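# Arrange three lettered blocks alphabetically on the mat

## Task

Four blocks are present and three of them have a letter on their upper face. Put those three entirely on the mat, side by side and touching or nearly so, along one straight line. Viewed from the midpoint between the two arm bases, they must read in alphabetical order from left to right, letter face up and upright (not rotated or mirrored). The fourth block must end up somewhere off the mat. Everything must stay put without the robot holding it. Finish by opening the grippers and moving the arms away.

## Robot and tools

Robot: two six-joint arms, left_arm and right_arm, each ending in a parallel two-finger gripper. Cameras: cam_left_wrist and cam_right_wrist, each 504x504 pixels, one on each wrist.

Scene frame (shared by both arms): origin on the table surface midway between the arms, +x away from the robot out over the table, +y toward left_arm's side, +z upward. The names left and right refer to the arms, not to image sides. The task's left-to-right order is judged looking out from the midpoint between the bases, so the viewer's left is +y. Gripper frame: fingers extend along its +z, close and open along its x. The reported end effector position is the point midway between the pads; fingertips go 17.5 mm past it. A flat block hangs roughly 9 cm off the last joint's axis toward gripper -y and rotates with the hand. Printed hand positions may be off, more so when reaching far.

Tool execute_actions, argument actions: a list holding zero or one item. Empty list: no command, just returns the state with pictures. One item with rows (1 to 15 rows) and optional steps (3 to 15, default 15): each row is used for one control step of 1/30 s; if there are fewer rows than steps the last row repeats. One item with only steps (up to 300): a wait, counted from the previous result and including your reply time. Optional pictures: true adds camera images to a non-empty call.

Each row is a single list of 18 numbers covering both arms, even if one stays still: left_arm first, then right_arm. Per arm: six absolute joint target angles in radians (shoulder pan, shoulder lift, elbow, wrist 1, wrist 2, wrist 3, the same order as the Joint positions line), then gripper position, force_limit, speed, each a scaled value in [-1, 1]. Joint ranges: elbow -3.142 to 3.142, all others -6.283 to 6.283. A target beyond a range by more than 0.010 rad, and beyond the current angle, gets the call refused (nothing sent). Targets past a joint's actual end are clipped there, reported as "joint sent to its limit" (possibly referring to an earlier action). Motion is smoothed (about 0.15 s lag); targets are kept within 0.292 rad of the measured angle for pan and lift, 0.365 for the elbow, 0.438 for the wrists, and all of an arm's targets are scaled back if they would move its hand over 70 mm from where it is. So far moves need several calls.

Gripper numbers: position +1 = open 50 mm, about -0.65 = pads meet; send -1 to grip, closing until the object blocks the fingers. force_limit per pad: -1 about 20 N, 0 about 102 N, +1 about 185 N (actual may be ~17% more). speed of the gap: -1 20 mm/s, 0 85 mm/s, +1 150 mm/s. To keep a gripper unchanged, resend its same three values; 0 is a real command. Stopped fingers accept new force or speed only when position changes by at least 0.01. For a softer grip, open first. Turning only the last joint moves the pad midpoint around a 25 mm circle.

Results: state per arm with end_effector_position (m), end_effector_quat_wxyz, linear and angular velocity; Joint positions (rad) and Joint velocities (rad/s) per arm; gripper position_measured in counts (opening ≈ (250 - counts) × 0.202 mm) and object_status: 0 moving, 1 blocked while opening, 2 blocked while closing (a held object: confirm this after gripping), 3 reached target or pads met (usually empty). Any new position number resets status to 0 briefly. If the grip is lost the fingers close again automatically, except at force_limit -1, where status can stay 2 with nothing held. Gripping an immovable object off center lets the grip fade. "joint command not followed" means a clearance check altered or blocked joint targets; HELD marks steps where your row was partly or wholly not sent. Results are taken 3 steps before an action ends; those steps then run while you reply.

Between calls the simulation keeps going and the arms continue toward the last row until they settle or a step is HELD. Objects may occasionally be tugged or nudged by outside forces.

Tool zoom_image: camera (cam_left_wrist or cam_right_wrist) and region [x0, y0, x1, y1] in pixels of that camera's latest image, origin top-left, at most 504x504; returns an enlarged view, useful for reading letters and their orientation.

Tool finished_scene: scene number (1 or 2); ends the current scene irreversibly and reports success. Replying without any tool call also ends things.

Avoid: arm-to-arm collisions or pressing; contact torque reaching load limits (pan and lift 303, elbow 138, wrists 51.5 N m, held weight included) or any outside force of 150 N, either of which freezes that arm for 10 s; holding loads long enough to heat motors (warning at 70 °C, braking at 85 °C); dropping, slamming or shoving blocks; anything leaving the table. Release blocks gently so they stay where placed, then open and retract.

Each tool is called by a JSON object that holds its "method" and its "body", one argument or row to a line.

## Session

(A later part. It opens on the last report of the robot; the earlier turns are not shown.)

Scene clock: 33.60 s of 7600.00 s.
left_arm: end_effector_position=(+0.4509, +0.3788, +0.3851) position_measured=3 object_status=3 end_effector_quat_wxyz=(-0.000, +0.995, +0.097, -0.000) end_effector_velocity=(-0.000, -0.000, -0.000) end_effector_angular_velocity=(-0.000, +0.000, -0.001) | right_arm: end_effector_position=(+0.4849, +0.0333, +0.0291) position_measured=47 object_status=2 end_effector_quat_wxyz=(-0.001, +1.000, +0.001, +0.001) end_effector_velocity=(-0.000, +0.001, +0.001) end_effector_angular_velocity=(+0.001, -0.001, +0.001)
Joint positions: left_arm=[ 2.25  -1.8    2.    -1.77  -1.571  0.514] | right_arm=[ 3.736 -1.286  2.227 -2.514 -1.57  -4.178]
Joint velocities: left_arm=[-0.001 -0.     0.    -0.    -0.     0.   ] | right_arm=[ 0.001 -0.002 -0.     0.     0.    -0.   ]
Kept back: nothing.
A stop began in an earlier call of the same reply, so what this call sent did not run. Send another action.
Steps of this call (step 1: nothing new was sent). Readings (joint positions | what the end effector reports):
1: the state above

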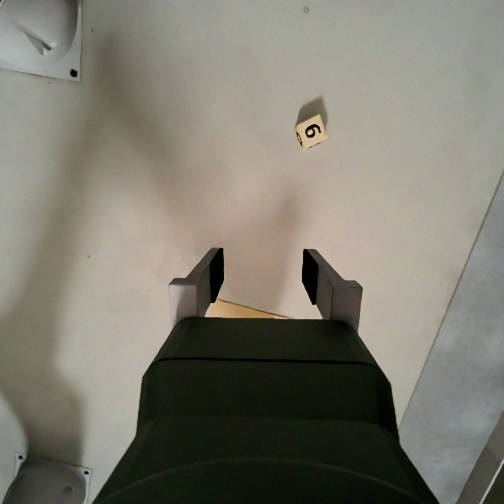

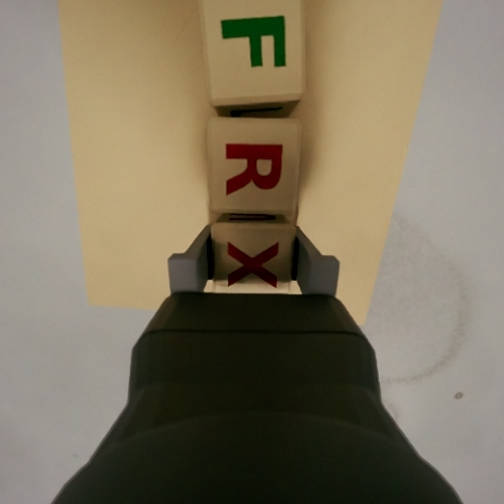

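{"method": "execute_actions", "body": {
  "actions": [
    {"rows":[[2.25,-1.8,2.0,-1.77,-1.571,0.514,1,-0.3,0,3.7362,-1.287,2.2265,-2.5105,-1.571,-4.178,1,-0.3,0],[2.25,-1.8,2.0,-1.77,-1.571,0.514,1,-0.3,0,3.7362,-1.287,2.2265,-2.5105,-1.571,-4.178,1,-0.3,0],[2.25,-1.8,2.0,-1.77,-1.571,0.514,1,-0.3,0,3.7362,-1.287,2.2265,-2.5105,-1.571,-4.178,1,-0.3,0],[2.25,-1.8,2.0,-1.77,-1.571,0.514,1,-0.3,0,3.7362,-1.287,2.2265,-2.5105,-1.571,-4.178,1,-0.3,0],[2.25,-1.8,2.0,-1.77,-1.571,0.514,1,-0.3,0,3.7362,-1.287,2.2265,-2.5105,-1.571,-4.178,1,-0.3,0],[2.25,-1.8,2.0,-1.77,-1.571,0.514,1,-0.3,0,3.7362,-1.53,2.08,-2.121,-1.571,-4.178,1,-0.3,0]],"steps":15}
  ]
}}

{"method": "execute_actions", "body": {
  "actions": [
    {"steps":15}
  ],
  "pictures": true
}}

Scene clock: 34.17 s of 7600.00 s.
left_arm: end_effector_position=(+0.4509, +0.3788, +0.3851) position_measured=3 object_status=3 end_effector_quat_wxyz=(-0.000, +0.995, +0.097, -0.000) end_effector_velocity=(+0.000, -0.000, +0.000) end_effector_angular_velocity=(+0.000, -0.001, -0.001) | right_arm: end_effector_position=(+0.4931, +0.0379, +0.1191) position_measured=3 object_status=3 end_effector_quat_wxyz=(-0.000, +1.000, +0.001, +0.000) end_effector_velocity=(+0.004, +0.002, +0.441) end_effector_angular_velocity=(-0.003, +0.003, +0.002)
Joint positions: left_arm=[ 2.25  -1.8    2.    -1.77  -1.571  0.514] | right_arm=[ 3.736 -1.408  2.154 -2.317 -1.571 -4.178]
Joint velocities: left_arm=[-0.001  0.    -0.    -0.     0.001  0.   ] | right_arm=[-0.    -0.574 -0.341  0.919 -0.001 -0.002]
Steps of this call (steps 1 to 5: nothing new was sent; steps 6 to 17: the first 12 steps of this action). Readings (joint positions | what the end effector reports):
6: left_arm=[2.250 -1.800 2.000 -1.770 -1.571 0.514] | right_arm=[3.736 -1.286 2.227 -2.514 -1.570 -4.178] | left_arm position_measured=3 object_status=3 | right_arm position_measured=39 object_status=0
7: left_arm=[2.250 -1.800 2.000 -1.770 -1.571 0.514] | right_arm=[3.736 -1.286 2.227 -2.513 -1.570 -4.178] | left_arm position_measured=3 object_status=3 | right_arm position_measured=25 object_status=0
9: left_arm=[2.250 -1.800 2.000 -1.770 -1.571 0.514] | right_arm=[3.736 -1.287 2.227 -2.512 -1.571 -4.178] | left_arm position_measured=3 object_status=3 | right_arm position_measured=4 object_status=0
13: left_arm=[2.250 -1.800 2.000 -1.770 -1.571 0.514] | right_arm=[3.736 -1.329 2.201 -2.444 -1.571 -4.178] | left_arm position_measured=3 object_status=3 | right_arm position_measured=3 object_status=0
17: the state above

Scene clock: 34.67 s of 7600.00 s.
left_arm: end_effector_position=(+0.4509, +0.3788, +0.3851) position_measured=3 object_status=3 end_effector_quat_wxyz=(-0.000, +0.995, +0.097, -0.000) end_effector_velocity=(-0.000, -0.000, -0.000) end_effector_angular_velocity=(-0.000, +0.001, -0.000) | right_arm: end_effector_position=(+0.4869, +0.0341, +0.2144) position_measured=3 object_status=3 end_effector_quat_wxyz=(+0.000, +1.000, +0.000, +0.000) end_effector_velocity=(-0.001, -0.001, +0.013) end_effector_angular_velocity=(+0.000, -0.001, -0.001)
Joint positions: left_arm=[ 2.25  -1.8    2.    -1.77  -1.571  0.514] | right_arm=[ 3.736 -1.528  2.081 -2.124 -1.571 -4.178]
Joint velocities: left_arm=[-0.     0.    -0.    -0.    -0.001 -0.   ] | right_arm=[-0.001 -0.016 -0.009  0.024 -0.     0.   ]
Kept back: nothing.
Steps of this call (steps 1 to 3: the last 3 steps of your previous action; steps 4 to 15: the robot went on to your last target). Readings (joint positions | what the end effector reports):
1: left_arm=[2.250 -1.800 2.000 -1.770 -1.571 0.514] | right_arm=[3.736 -1.427 2.142 -2.286 -1.571 -4.178] | left_arm position_measured=3 object_status=3 | right_arm position_measured=3 object_status=3
2: left_arm=[2.250 -1.800 2.000 -1.770 -1.571 0.514] | right_arm=[3.736 -1.446 2.131 -2.256 -1.571 -4.178] | left_arm position_measured=3 object_status=3 | right_arm position_measured=3 object_status=3
4: left_arm=[2.250 -1.800 2.000 -1.770 -1.571 0.514] | right_arm=[3.736 -1.482 2.109 -2.198 -1.571 -4.178] | left_arm position_measured=3 object_status=3 | right_arm position_measured=3 object_status=3
8: left_arm=[2.250 -1.800 2.000 -1.770 -1.571 0.514] | right_arm=[3.736 -1.516 2.089 -2.144 -1.571 -4.178] | left_arm position_measured=3 object_status=3 | right_arm position_measured=3 object_status=3
15: the state above

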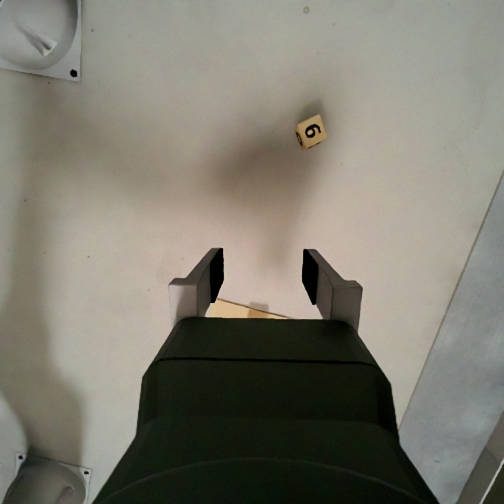

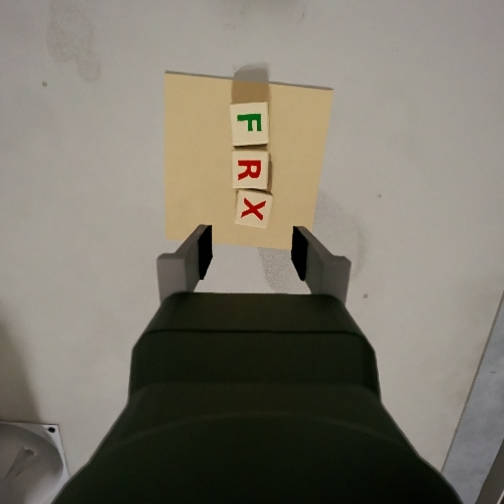

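{"method": "zoom_image", "body": {
  "camera": "cam_right_wrist",
  "region": [160,60,340,260]
}}

Region (160, 60, 340, 260) of cam_right_wrist's 504x504 image, scaled by 2.520, with more detail than that image has; it fills the left 454 columns of this view, and the rest is white.

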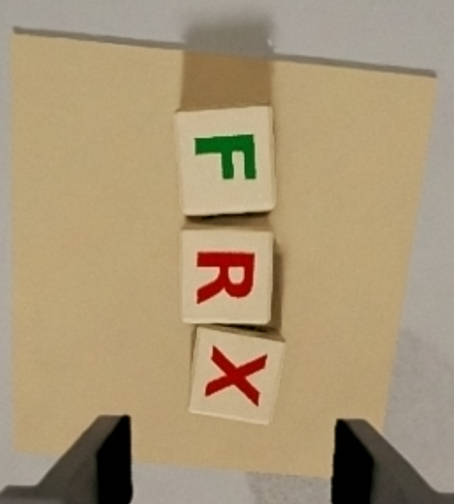

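{"method": "execute_actions", "body": {
  "actions": [
    {"rows":[[2.25,-1.8,2.0,-1.77,-1.571,0.514,1,-0.3,0,3.7338,-1.40,2.18,-2.351,-1.571,-4.1804,1,-0.3,0],[2.25,-1.8,2.0,-1.77,-1.571,0.514,1,-0.3,0,3.7338,-1.3648,2.1948,-2.401,-1.571,-4.1804,1,-0.3,0],[2.25,-1.8,2.0,-1.77,-1.571,0.514,1,-0.3,0,3.7338,-1.3648,2.1948,-2.401,-1.571,-4.1804,1,-0.3,0],[2.25,-1.8,2.0,-1.77,-1.571,0.514,1,-0.3,0,3.7338,-1.3648,2.1948,-2.401,-1.571,-4.1804,1,-0.3,0],[2.25,-1.8,2.0,-1.77,-1.571,0.514,1,-0.3,0,3.7338,-1.3648,2.1948,-2.401,-1.571,-4.1804,1,-0.3,0],[2.25,-1.8,2.0,-1.77,-1.571,0.514,1,-0.3,0,3.7338,-1.3648,2.1948,-2.401,-1.571,-4.1804,1,-0.3,0],[2.25,-1.8,2.0,-1.77,-1.571,0.514,1,-0.3,0,3.7338,-1.3648,2.1948,-2.401,-1.571,-4.1804,1,-0.3,0],[2.25,-1.8,2.0,-1.77,-1.571,0.514,1,-0.3,0,3.7338,-1.3648,2.1948,-2.401,-1.571,-4.1804,1,-0.3,0],[2.25,-1.8,2.0,-1.77,-1.571,0.514,1,-0.3,0,3.7338,-1.3648,2.1948,-2.401,-1.571,-4.1804,1,-0.3,0],[2.25,-1.8,2.0,-1.77,-1.571,0.514,1,-0.3,0,3.7338,-1.335,2.2044,-2.4404,-1.571,-4.1804,1,-0.3,0]],"steps":15}
  ]
}}

{"method": "execute_actions", "body": {
  "actions": [
    {"steps":10}
  ],
  "pictures": true
}}

Scene clock: 35.57 s of 7600.00 s.
left_arm: end_effector_position=(+0.4509, +0.3788, +0.3851) position_measured=3 object_status=3 end_effector_quat_wxyz=(-0.000, +0.995, +0.097, -0.000) end_effector_velocity=(-0.000, -0.000, -0.000) end_effector_angular_velocity=(+0.000, +0.000, -0.001) | right_arm: end_effector_position=(+0.4885, +0.0334, +0.0800) position_measured=3 object_status=3 end_effector_quat_wxyz=(+0.000, +1.000, +0.000, -0.000) end_effector_velocity=(-0.013, -0.008, -0.183) end_effector_angular_velocity=(-0.011, +0.018, +0.002)
Joint positions: left_arm=[ 2.25  -1.8    2.    -1.77  -1.571  0.514] | right_arm=[ 3.734 -1.362  2.192 -2.4   -1.571 -4.18 ]
Joint velocities: left_arm=[-0.  0.  0.  0. -0.  0.] | right_arm=[ 0.     0.255  0.13  -0.364  0.    -0.002]
Steps of this call (steps 1 to 15: the robot went on to your last target; steps 16 to 27: the first 12 steps of this action). Readings (joint positions | what the end effector reports):
16: left_arm=[2.250 -1.800 2.000 -1.770 -1.571 0.514] | right_arm=[3.736 -1.528 2.081 -2.125 -1.571 -4.178] | left_arm position_measured=3 object_status=3 | right_arm position_measured=3 object_status=3
17: left_arm=[2.250 -1.800 2.000 -1.770 -1.571 0.514] | right_arm=[3.736 -1.513 2.091 -2.154 -1.571 -4.178] | left_arm position_measured=3 object_status=3 | right_arm position_measured=3 object_status=3
19: left_arm=[2.250 -1.800 2.000 -1.770 -1.571 0.514] | right_arm=[3.735 -1.475 2.120 -2.215 -1.571 -4.179] | left_arm position_measured=3 object_status=3 | right_arm position_measured=3 object_status=3
23: left_arm=[2.250 -1.800 2.000 -1.770 -1.571 0.514] | right_arm=[3.734 -1.404 2.168 -2.333 -1.571 -4.180] | left_arm position_measured=3 object_status=3 | right_arm position_measured=3 object_status=3
27: the state above

Scene clock: 35.90 s of 7600.00 s.
left_arm: end_effector_position=(+0.4509, +0.3788, +0.3851) position_measured=3 object_status=3 end_effector_quat_wxyz=(-0.000, +0.995, +0.097, -0.000) end_effector_velocity=(-0.000, -0.000, +0.000) end_effector_angular_velocity=(-0.000, +0.000, +0.000) | right_arm: end_effector_position=(+0.4881, +0.0331, +0.0624) position_measured=3 object_status=3 end_effector_quat_wxyz=(+0.000, +1.000, +0.000, +0.000) end_effector_velocity=(-0.001, -0.000, -0.008) end_effector_angular_velocity=(-0.000, +0.000, +0.001)
Joint positions: left_arm=[ 2.25  -1.8    2.    -1.77  -1.571  0.514] | right_arm=[ 3.734 -1.336  2.204 -2.439 -1.571 -4.18 ]
Joint velocities: left_arm=[ 0. -0. -0.  0. -0.  0.] | right_arm=[ 0.001  0.012  0.006 -0.017  0.    -0.   ]
Kept back: nothing.
Steps of this call (steps 1 to 3: the last 3 steps of your previous action; steps 4 to 10: the robot went on to your last target). Readings (joint positions | what the end effector reports):
1: left_arm=[2.250 -1.800 2.000 -1.770 -1.571 0.514] | right_arm=[3.734 -1.355 2.195 -2.411 -1.571 -4.180] | left_arm position_measured=3 object_status=3 | right_arm position_measured=3 object_status=3
2: left_arm=[2.250 -1.800 2.000 -1.770 -1.571 0.514] | right_arm=[3.734 -1.350 2.197 -2.419 -1.571 -4.180] | left_arm position_measured=3 object_status=3 | right_arm position_measured=3 object_status=3
4: left_arm=[2.250 -1.800 2.000 -1.770 -1.571 0.514] | right_arm=[3.734 -1.343 2.200 -2.429 -1.571 -4.180] | left_arm position_measured=3 object_status=3 | right_arm position_measured=3 object_status=3
8: left_arm=[2.250 -1.800 2.000 -1.770 -1.571 0.514] | right_arm=[3.734 -1.337 2.203 -2.437 -1.571 -4.180] | left_arm position_measured=3 object_status=3 | right_arm position_measured=3 object_status=3
10: the state above

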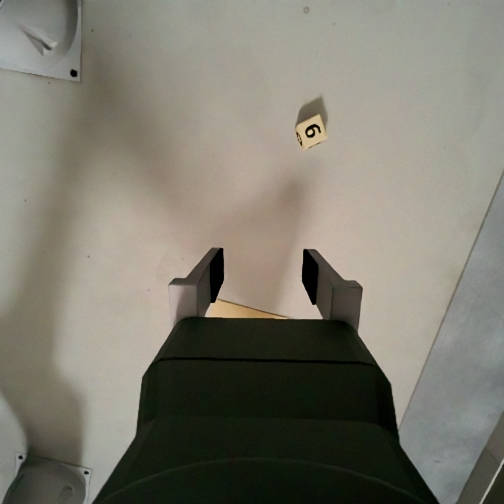

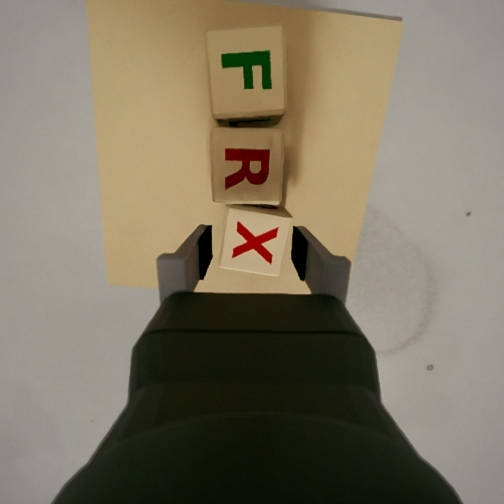

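{"method": "execute_actions", "body": {
  "actions": [
    {"rows":[[2.25,-1.8,2.0,-1.77,-1.571,0.514,1,-0.3,0,3.7338,-1.319,2.2122,-2.4642,-1.571,-4.1804,1,-0.3,0],[2.25,-1.8,2.0,-1.77,-1.571,0.514,1,-0.3,0,3.7338,-1.319,2.2122,-2.4642,-1.571,-4.1804,1,-0.3,0],[2.25,-1.8,2.0,-1.77,-1.571,0.514,1,-0.3,0,3.7338,-1.319,2.2122,-2.4642,-1.571,-4.1804,1,-0.3,0],[2.25,-1.8,2.0,-1.77,-1.571,0.514,1,-0.3,0,3.7338,-1.286,2.222,-2.507,-1.571,-4.1804,1,-0.3,0]],"steps":15}
  ],
  "pictures": true
}}

Scene clock: 36.43 s of 7600.00 s.
left_arm: end_effector_position=(+0.4509, +0.3788, +0.3851) position_measured=3 object_status=3 end_effector_quat_wxyz=(-0.000, +0.995, +0.097, -0.000) end_effector_velocity=(+0.000, +0.001, -0.000) end_effector_angular_velocity=(+0.001, -0.001, +0.001) | right_arm: end_effector_position=(+0.4875, +0.0327, +0.0322) position_measured=3 object_status=3 end_effector_quat_wxyz=(+0.000, +1.000, +0.000, +0.000) end_effector_velocity=(+0.000, -0.001, -0.019) end_effector_angular_velocity=(-0.000, +0.000, +0.001)
Joint positions: left_arm=[ 2.25  -1.8    2.    -1.77  -1.571  0.514] | right_arm=[ 3.734 -1.289  2.221 -2.503 -1.571 -4.18 ]
Joint velocities: left_arm=[ 0.    -0.     0.     0.     0.001 -0.   ] | right_arm=[-0.001  0.03   0.01  -0.039 -0.    -0.002]
Steps of this call (steps 1 to 4: the robot went on to your last target; steps 5 to 16: the first 12 steps of this action). Readings (joint positions | what the end effector reports):
5: left_arm=[2.250 -1.800 2.000 -1.770 -1.571 0.514] | right_arm=[3.734 -1.335 2.205 -2.441 -1.571 -4.180] | left_arm position_measured=3 object_status=3 | right_arm position_measured=3 object_status=3
6: left_arm=[2.250 -1.800 2.000 -1.770 -1.571 0.514] | right_arm=[3.734 -1.331 2.206 -2.447 -1.571 -4.180] | left_arm position_measured=3 object_status=3 | right_arm position_measured=3 object_status=3
8: left_arm=[2.250 -1.800 2.000 -1.770 -1.571 0.514] | right_arm=[3.734 -1.324 2.210 -2.457 -1.571 -4.180] | left_arm position_measured=3 object_status=3 | right_arm position_measured=3 object_status=3
12: left_arm=[2.250 -1.800 2.000 -1.770 -1.571 0.514] | right_arm=[3.734 -1.297 2.218 -2.492 -1.571 -4.180] | left_arm position_measured=3 object_status=3 | right_arm position_measured=3 object_status=3
16: the state above

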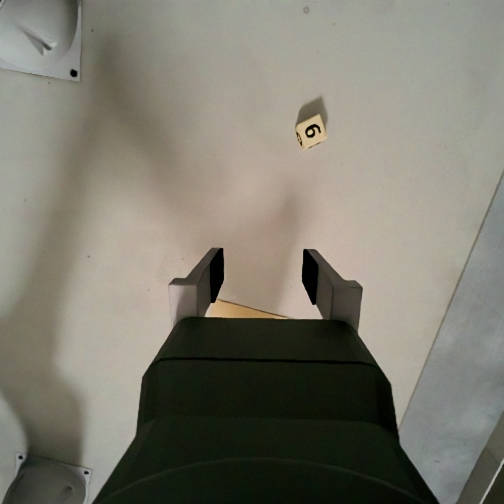

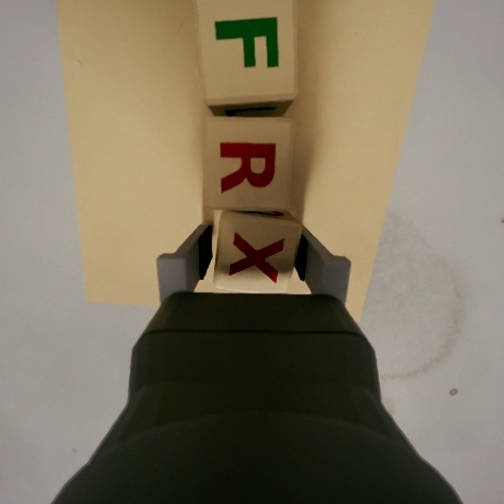

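{"method": "execute_actions", "body": {
  "actions": [
    {"rows":[[2.25,-1.8,2.0,-1.77,-1.571,0.514,1,-0.3,0,3.7338,-1.286,2.222,-2.507,-1.571,-4.1804,-1,-0.6,0],[2.25,-1.8,2.0,-1.77,-1.571,0.514,1,-0.3,0,3.7338,-1.286,2.222,-2.507,-1.571,-4.1804,-1,-0.6,0],[2.25,-1.8,2.0,-1.77,-1.571,0.514,1,-0.3,0,3.7338,-1.286,2.222,-2.507,-1.571,-4.1804,-1,-0.6,0],[2.25,-1.8,2.0,-1.77,-1.571,0.514,1,-0.3,0,3.7338,-1.286,2.222,-2.507,-1.571,-4.1804,-1,-0.6,0],[2.25,-1.8,2.0,-1.77,-1.571,0.514,1,-0.3,0,3.7338,-1.286,2.222,-2.507,-1.571,-4.1804,-1,-0.6,0],[2.25,-1.8,2.0,-1.77,-1.571,0.514,1,-0.3,0,3.7338,-1.286,2.222,-2.507,-1.571,-4.1804,-1,-0.6,0],[2.25,-1.8,2.0,-1.77,-1.571,0.514,1,-0.3,0,3.7338,-1.286,2.222,-2.507,-1.571,-4.1804,-1,-0.6,0],[2.25,-1.8,2.0,-1.77,-1.571,0.514,1,-0.3,0,3.7362,-1.289,2.226,-2.508,-1.571,-4.178,-1,-0.6,0]],"steps":15}
  ],
  "pictures": true
}}

Scene clock: 37.07 s of 7600.00 s.
left_arm: end_effector_position=(+0.4509, +0.3788, +0.3851) position_measured=3 object_status=3 end_effector_quat_wxyz=(-0.000, +0.995, +0.097, -0.000) end_effector_velocity=(-0.000, -0.000, +0.000) end_effector_angular_velocity=(-0.000, -0.001, -0.001) | right_arm: end_effector_position=(+0.4853, +0.0326, +0.0302) position_measured=40 object_status=2 end_effector_quat_wxyz=(+0.000, +1.000, +0.000, +0.000) end_effector_velocity=(-0.008, -0.001, +0.000) end_effector_angular_velocity=(-0.001, +0.001, -0.002)
Joint positions: left_arm=[ 2.25  -1.8    2.    -1.77  -1.571  0.514] | right_arm=[ 3.735 -1.288  2.225 -2.508 -1.571 -4.179]
Joint velocities: left_arm=[-0.001 -0.    -0.    -0.     0.     0.   ] | right_arm=[ 0.006 -0.008  0.011 -0.002 -0.     0.008]
Steps of this call (steps 1 to 3: the last 3 steps of your previous action; steps 4 to 7: the robot went on to your last target; steps 8 to 19: the first 12 steps of this action). Readings (joint positions | what the end effector reports):
8: left_arm=[2.250 -1.800 2.000 -1.770 -1.571 0.514] | right_arm=[3.734 -1.286 2.222 -2.507 -1.571 -4.180] | left_arm position_measured=3 object_status=3 | right_arm position_measured=12 object_status=0
9: left_arm=[2.250 -1.800 2.000 -1.770 -1.571 0.514] | right_arm=[3.734 -1.286 2.222 -2.507 -1.571 -4.180] | left_arm position_measured=3 object_status=3 | right_arm position_measured=26 object_status=0
11: left_arm=[2.250 -1.800 2.000 -1.770 -1.571 0.514] | right_arm=[3.734 -1.286 2.222 -2.507 -1.571 -4.180] | left_arm position_measured=3 object_status=3 | right_arm position_measured=40 object_status=0
15: left_arm=[2.250 -1.800 2.000 -1.770 -1.571 0.514] | right_arm=[3.734 -1.286 2.222 -2.507 -1.571 -4.180] | left_arm position_measured=3 object_status=3 | right_arm position_measured=40 object_status=0
19: the state above

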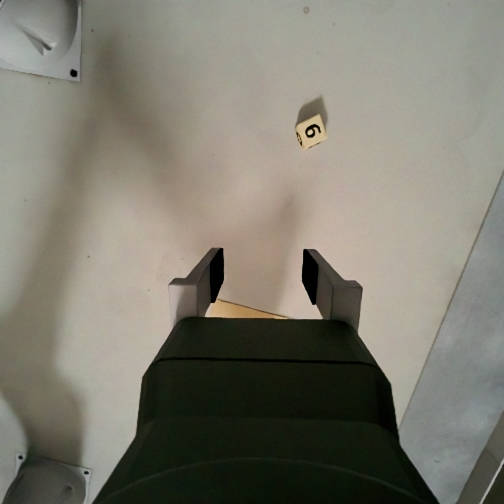

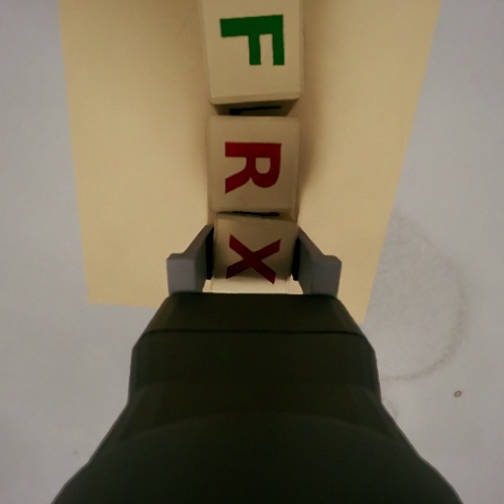

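{"method": "execute_actions", "body": {
  "actions": [
    {"rows":[[2.25,-1.8,2.0,-1.77,-1.571,0.514,1,-0.3,0,3.7362,-1.289,2.226,-2.508,-1.571,-4.178,0.8,-0.1,0],[2.25,-1.8,2.0,-1.77,-1.571,0.514,1,-0.3,0,3.7362,-1.289,2.226,-2.508,-1.571,-4.178,0.8,-0.1,0],[2.25,-1.8,2.0,-1.77,-1.571,0.514,1,-0.3,0,3.7362,-1.289,2.226,-2.508,-1.571,-4.178,0.8,-0.1,0],[2.25,-1.8,2.0,-1.77,-1.571,0.514,1,-0.3,0,3.7362,-1.289,2.226,-2.508,-1.571,-4.178,0.8,-0.1,0],[2.25,-1.8,2.0,-1.77,-1.571,0.514,1,-0.3,0,3.7362,-1.289,2.226,-2.508,-1.571,-4.178,-1,-0.1,0]],"steps":15}
  ],
  "pictures": true
}}

Scene clock: 37.60 s of 7600.00 s.
left_arm: end_effector_position=(+0.4509, +0.3788, +0.3851) position_measured=3 object_status=3 end_effector_quat_wxyz=(-0.000, +0.995, +0.097, -0.000) end_effector_velocity=(+0.000, +0.000, -0.000) end_effector_angular_velocity=(+0.000, +0.000, -0.001) | right_arm: end_effector_position=(+0.4844, +0.0326, +0.0304) position_measured=44 object_status=0 end_effector_quat_wxyz=(+0.000, +1.000, +0.000, +0.000) end_effector_velocity=(+0.000, -0.000, +0.000) end_effector_angular_velocity=(-0.000, -0.001, -0.001)
Joint positions: left_arm=[ 2.25  -1.8    2.    -1.77  -1.571  0.514] | right_arm=[ 3.736 -1.289  2.226 -2.508 -1.571 -4.178]
Joint velocities: left_arm=[ 0.     0.     0.     0.    -0.     0.001] | right_arm=[-0.    -0.001 -0.    -0.    -0.001  0.001]
Steps of this call (steps 1 to 3: the last 3 steps of your previous action; step 4: the robot went on to your last target; steps 5 to 16: the first 12 steps of this action). Readings (joint positions | what the end effector reports):
5: left_arm=[2.250 -1.800 2.000 -1.770 -1.571 0.514] | right_arm=[3.736 -1.289 2.226 -2.508 -1.571 -4.178] | left_arm position_measured=3 object_status=3 | right_arm position_measured=35 object_status=0
6: left_arm=[2.250 -1.800 2.000 -1.770 -1.571 0.514] | right_arm=[3.736 -1.289 2.226 -2.508 -1.571 -4.178] | left_arm position_measured=3 object_status=3 | right_arm position_measured=32 object_status=0
8: left_arm=[2.250 -1.800 2.000 -1.770 -1.571 0.514] | right_arm=[3.736 -1.289 2.226 -2.508 -1.571 -4.178] | left_arm position_measured=3 object_status=3 | right_arm position_measured=32 object_status=0
12: left_arm=[2.250 -1.800 2.000 -1.770 -1.571 0.514] | right_arm=[3.736 -1.289 2.226 -2.508 -1.571 -4.178] | left_arm position_measured=3 object_status=3 | right_arm position_measured=44 object_status=0
16: the state above

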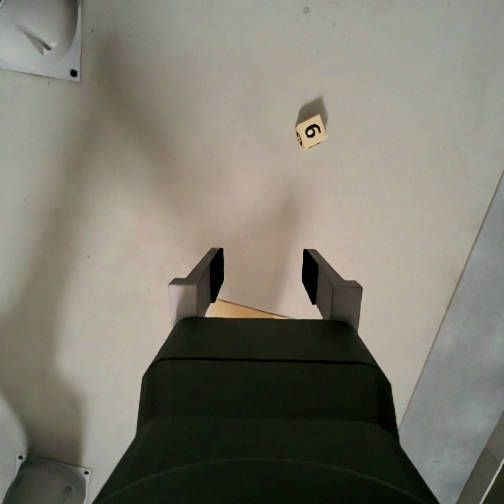

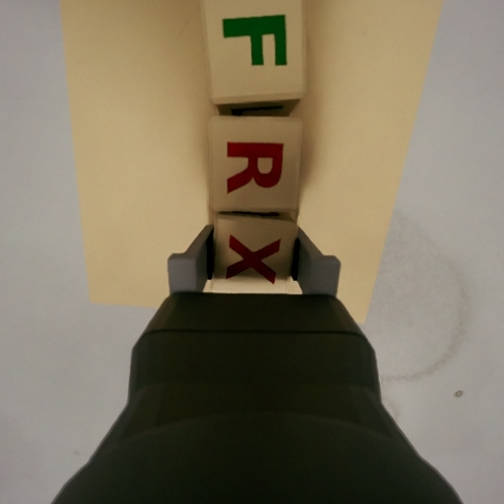

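Good. Open and rise through waypoints.

{"method": "execute_actions", "body": {
  "actions": [
    {"rows":[[2.25,-1.8,2.0,-1.77,-1.571,0.514,1,-0.3,0,3.7362,-1.289,2.226,-2.508,-1.571,-4.178,1,-0.1,0],[2.25,-1.8,2.0,-1.77,-1.571,0.514,1,-0.3,0,3.7362,-1.289,2.226,-2.508,-1.571,-4.178,1,-0.1,0],[2.25,-1.8,2.0,-1.77,-1.571,0.514,1,-0.3,0,3.7362,-1.289,2.226,-2.508,-1.571,-4.178,1,-0.1,0],[2.25,-1.8,2.0,-1.77,-1.571,0.514,1,-0.3,0,3.7362,-1.289,2.226,-2.508,-1.571,-4.178,1,-0.1,0],[2.25,-1.8,2.0,-1.77,-1.571,0.514,1,-0.3,0,3.7362,-1.289,2.226,-2.508,-1.571,-4.178,1,-0.1,0],[2.25,-1.8,2.0,-1.77,-1.571,0.514,1,-0.3,0,3.7362,-1.305,2.221,-2.487,-1.571,-4.178,1,-0.1,0],[2.25,-1.8,2.0,-1.77,-1.571,0.514,1,-0.3,0,3.7362,-1.3217,2.2162,-2.4655,-1.571,-4.178,1,-0.1,0],[2.25,-1.8,2.0,-1.77,-1.571,0.514,1,-0.3,0,3.7362,-1.337,2.2104,-2.444,-1.571,-4.178,1,-0.1,0],[2.25,-1.8,2.0,-1.77,-1.571,0.514,1,-0.3,0,3.7362,-1.3524,2.2046,-2.423,-1.571,-4.178,1,-0.1,0],[2.25,-1.8,2.0,-1.77,-1.571,0.514,1,-0.3,0,3.7362,-1.3678,2.1988,-2.402,-1.571,-4.178,1,-0.1,0],[2.25,-1.8,2.0,-1.77,-1.571,0.514,1,-0.3,0,3.7362,-1.3678,2.1988,-2.402,-1.571,-4.178,1,-0.1,0],[2.25,-1.8,2.0,-1.77,-1.571,0.514,1,-0.3,0,3.7362,-1.3678,2.1988,-2.402,-1.571,-4.178,1,-0.1,0],[2.25,-1.8,2.0,-1.77,-1.571,0.514,1,-0.3,0,3.70,-1.56,2.1,-2.111,-1.571,-4.178,1,-0.1,0]],"steps":15}
  ]
}}

{"method": "execute_actions", "body": {
  "actions": [
    {"steps":20}
  ],
  "pictures": true
}}

Scene clock: 38.30 s of 7600.00 s.
left_arm: end_effector_position=(+0.4509, +0.3788, +0.3851) position_measured=3 object_status=3 end_effector_quat_wxyz=(-0.000, +0.995, +0.097, -0.000) end_effector_velocity=(-0.000, -0.000, -0.000) end_effector_angular_velocity=(+0.000, +0.000, -0.001) | right_arm: end_effector_position=(+0.4848, +0.0329, +0.0653) position_measured=3 object_status=3 end_effector_quat_wxyz=(-0.000, +1.000, +0.000, +0.001) end_effector_velocity=(-0.001, -0.002, +0.142) end_effector_angular_velocity=(+0.000, -0.001, -0.002)
Joint positions: left_arm=[ 2.25  -1.8    2.    -1.77  -1.571  0.514] | right_arm=[ 3.736 -1.344  2.207 -2.435 -1.571 -4.178]
Joint velocities: left_arm=[-0.001  0.     0.    -0.    -0.     0.001] | right_arm=[-0.002 -0.222 -0.078  0.298 -0.    -0.   ]
Steps of this call (steps 1 to 3: the last 3 steps of your previous action; steps 4 to 9: the robot went on to your last target; steps 10 to 21: the first 12 steps of this action). Readings (joint positions | what the end effector reports):
10: left_arm=[2.250 -1.800 2.000 -1.770 -1.571 0.514] | right_arm=[3.736 -1.289 2.226 -2.508 -1.571 -4.178] | left_arm position_measured=3 object_status=3 | right_arm position_measured=36 object_status=0
11: left_arm=[2.250 -1.800 2.000 -1.770 -1.571 0.514] | right_arm=[3.736 -1.289 2.226 -2.508 -1.571 -4.178] | left_arm position_measured=3 object_status=3 | right_arm position_measured=22 object_status=0
13: left_arm=[2.250 -1.800 2.000 -1.770 -1.571 0.514] | right_arm=[3.736 -1.289 2.226 -2.508 -1.571 -4.178] | left_arm position_measured=3 object_status=3 | right_arm position_measured=3 object_status=0
17: left_arm=[2.250 -1.800 2.000 -1.770 -1.571 0.514] | right_arm=[3.736 -1.302 2.223 -2.491 -1.571 -4.178] | left_arm position_measured=3 object_status=3 | right_arm position_measured=3 object_status=0
21: the state above

Scene clock: 38.97 s of 7600.00 s.
left_arm: end_effector_position=(+0.4509, +0.3788, +0.3851) position_measured=3 object_status=3 end_effector_quat_wxyz=(-0.000, +0.995, +0.097, -0.000) end_effector_velocity=(+0.000, +0.000, -0.000) end_effector_angular_velocity=(+0.001, -0.001, +0.001) | right_arm: end_effector_position=(+0.4910, +0.0102, +0.2199) position_measured=3 object_status=3 end_effector_quat_wxyz=(+0.000, +1.000, -0.018, +0.000) end_effector_velocity=(-0.000, -0.003, +0.011) end_effector_angular_velocity=(+0.001, -0.001, -0.004)
Joint positions: left_arm=[ 2.25  -1.8    2.    -1.77  -1.571  0.514] | right_arm=[ 3.7   -1.558  2.101 -2.113 -1.571 -4.178]
Joint velocities: left_arm=[ 0.     0.     0.    -0.     0.001 -0.   ] | right_arm=[-0.004 -0.015 -0.007  0.021  0.    -0.   ]
Kept back: nothing.
Steps of this call (steps 1 to 3: the last 3 steps of your previous action; steps 4 to 20: the robot went on to your last target). Readings (joint positions | what the end effector reports):
1: left_arm=[2.250 -1.800 2.000 -1.770 -1.571 0.514] | right_arm=[3.736 -1.353 2.204 -2.421 -1.571 -4.178] | left_arm position_measured=3 object_status=3 | right_arm position_measured=3 object_status=3
2: left_arm=[2.250 -1.800 2.000 -1.770 -1.571 0.514] | right_arm=[3.732 -1.374 2.194 -2.388 -1.571 -4.178] | left_arm position_measured=3 object_status=3 | right_arm position_measured=3 object_status=3
4: left_arm=[2.250 -1.800 2.000 -1.770 -1.571 0.514] | right_arm=[3.725 -1.417 2.172 -2.326 -1.571 -4.178] | left_arm position_measured=3 object_status=3 | right_arm position_measured=3 object_status=3
8: left_arm=[2.250 -1.800 2.000 -1.770 -1.571 0.514] | right_arm=[3.711 -1.498 2.131 -2.205 -1.571 -4.178] | left_arm position_measured=3 object_status=3 | right_arm position_measured=3 object_status=3
20: the state above

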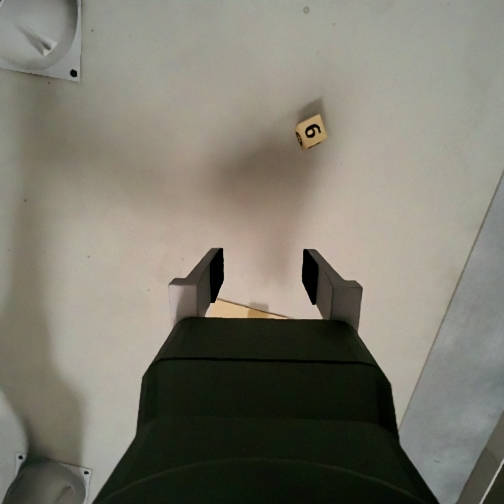

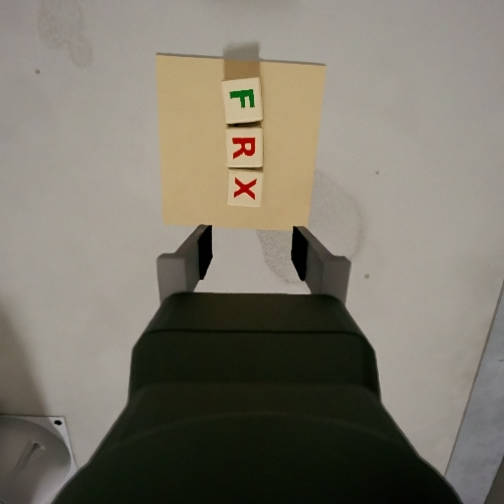

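Row looks good.

{"method": "finished_scene", "body": {
  "scene": 1
}}

The scene is finished: the task was done.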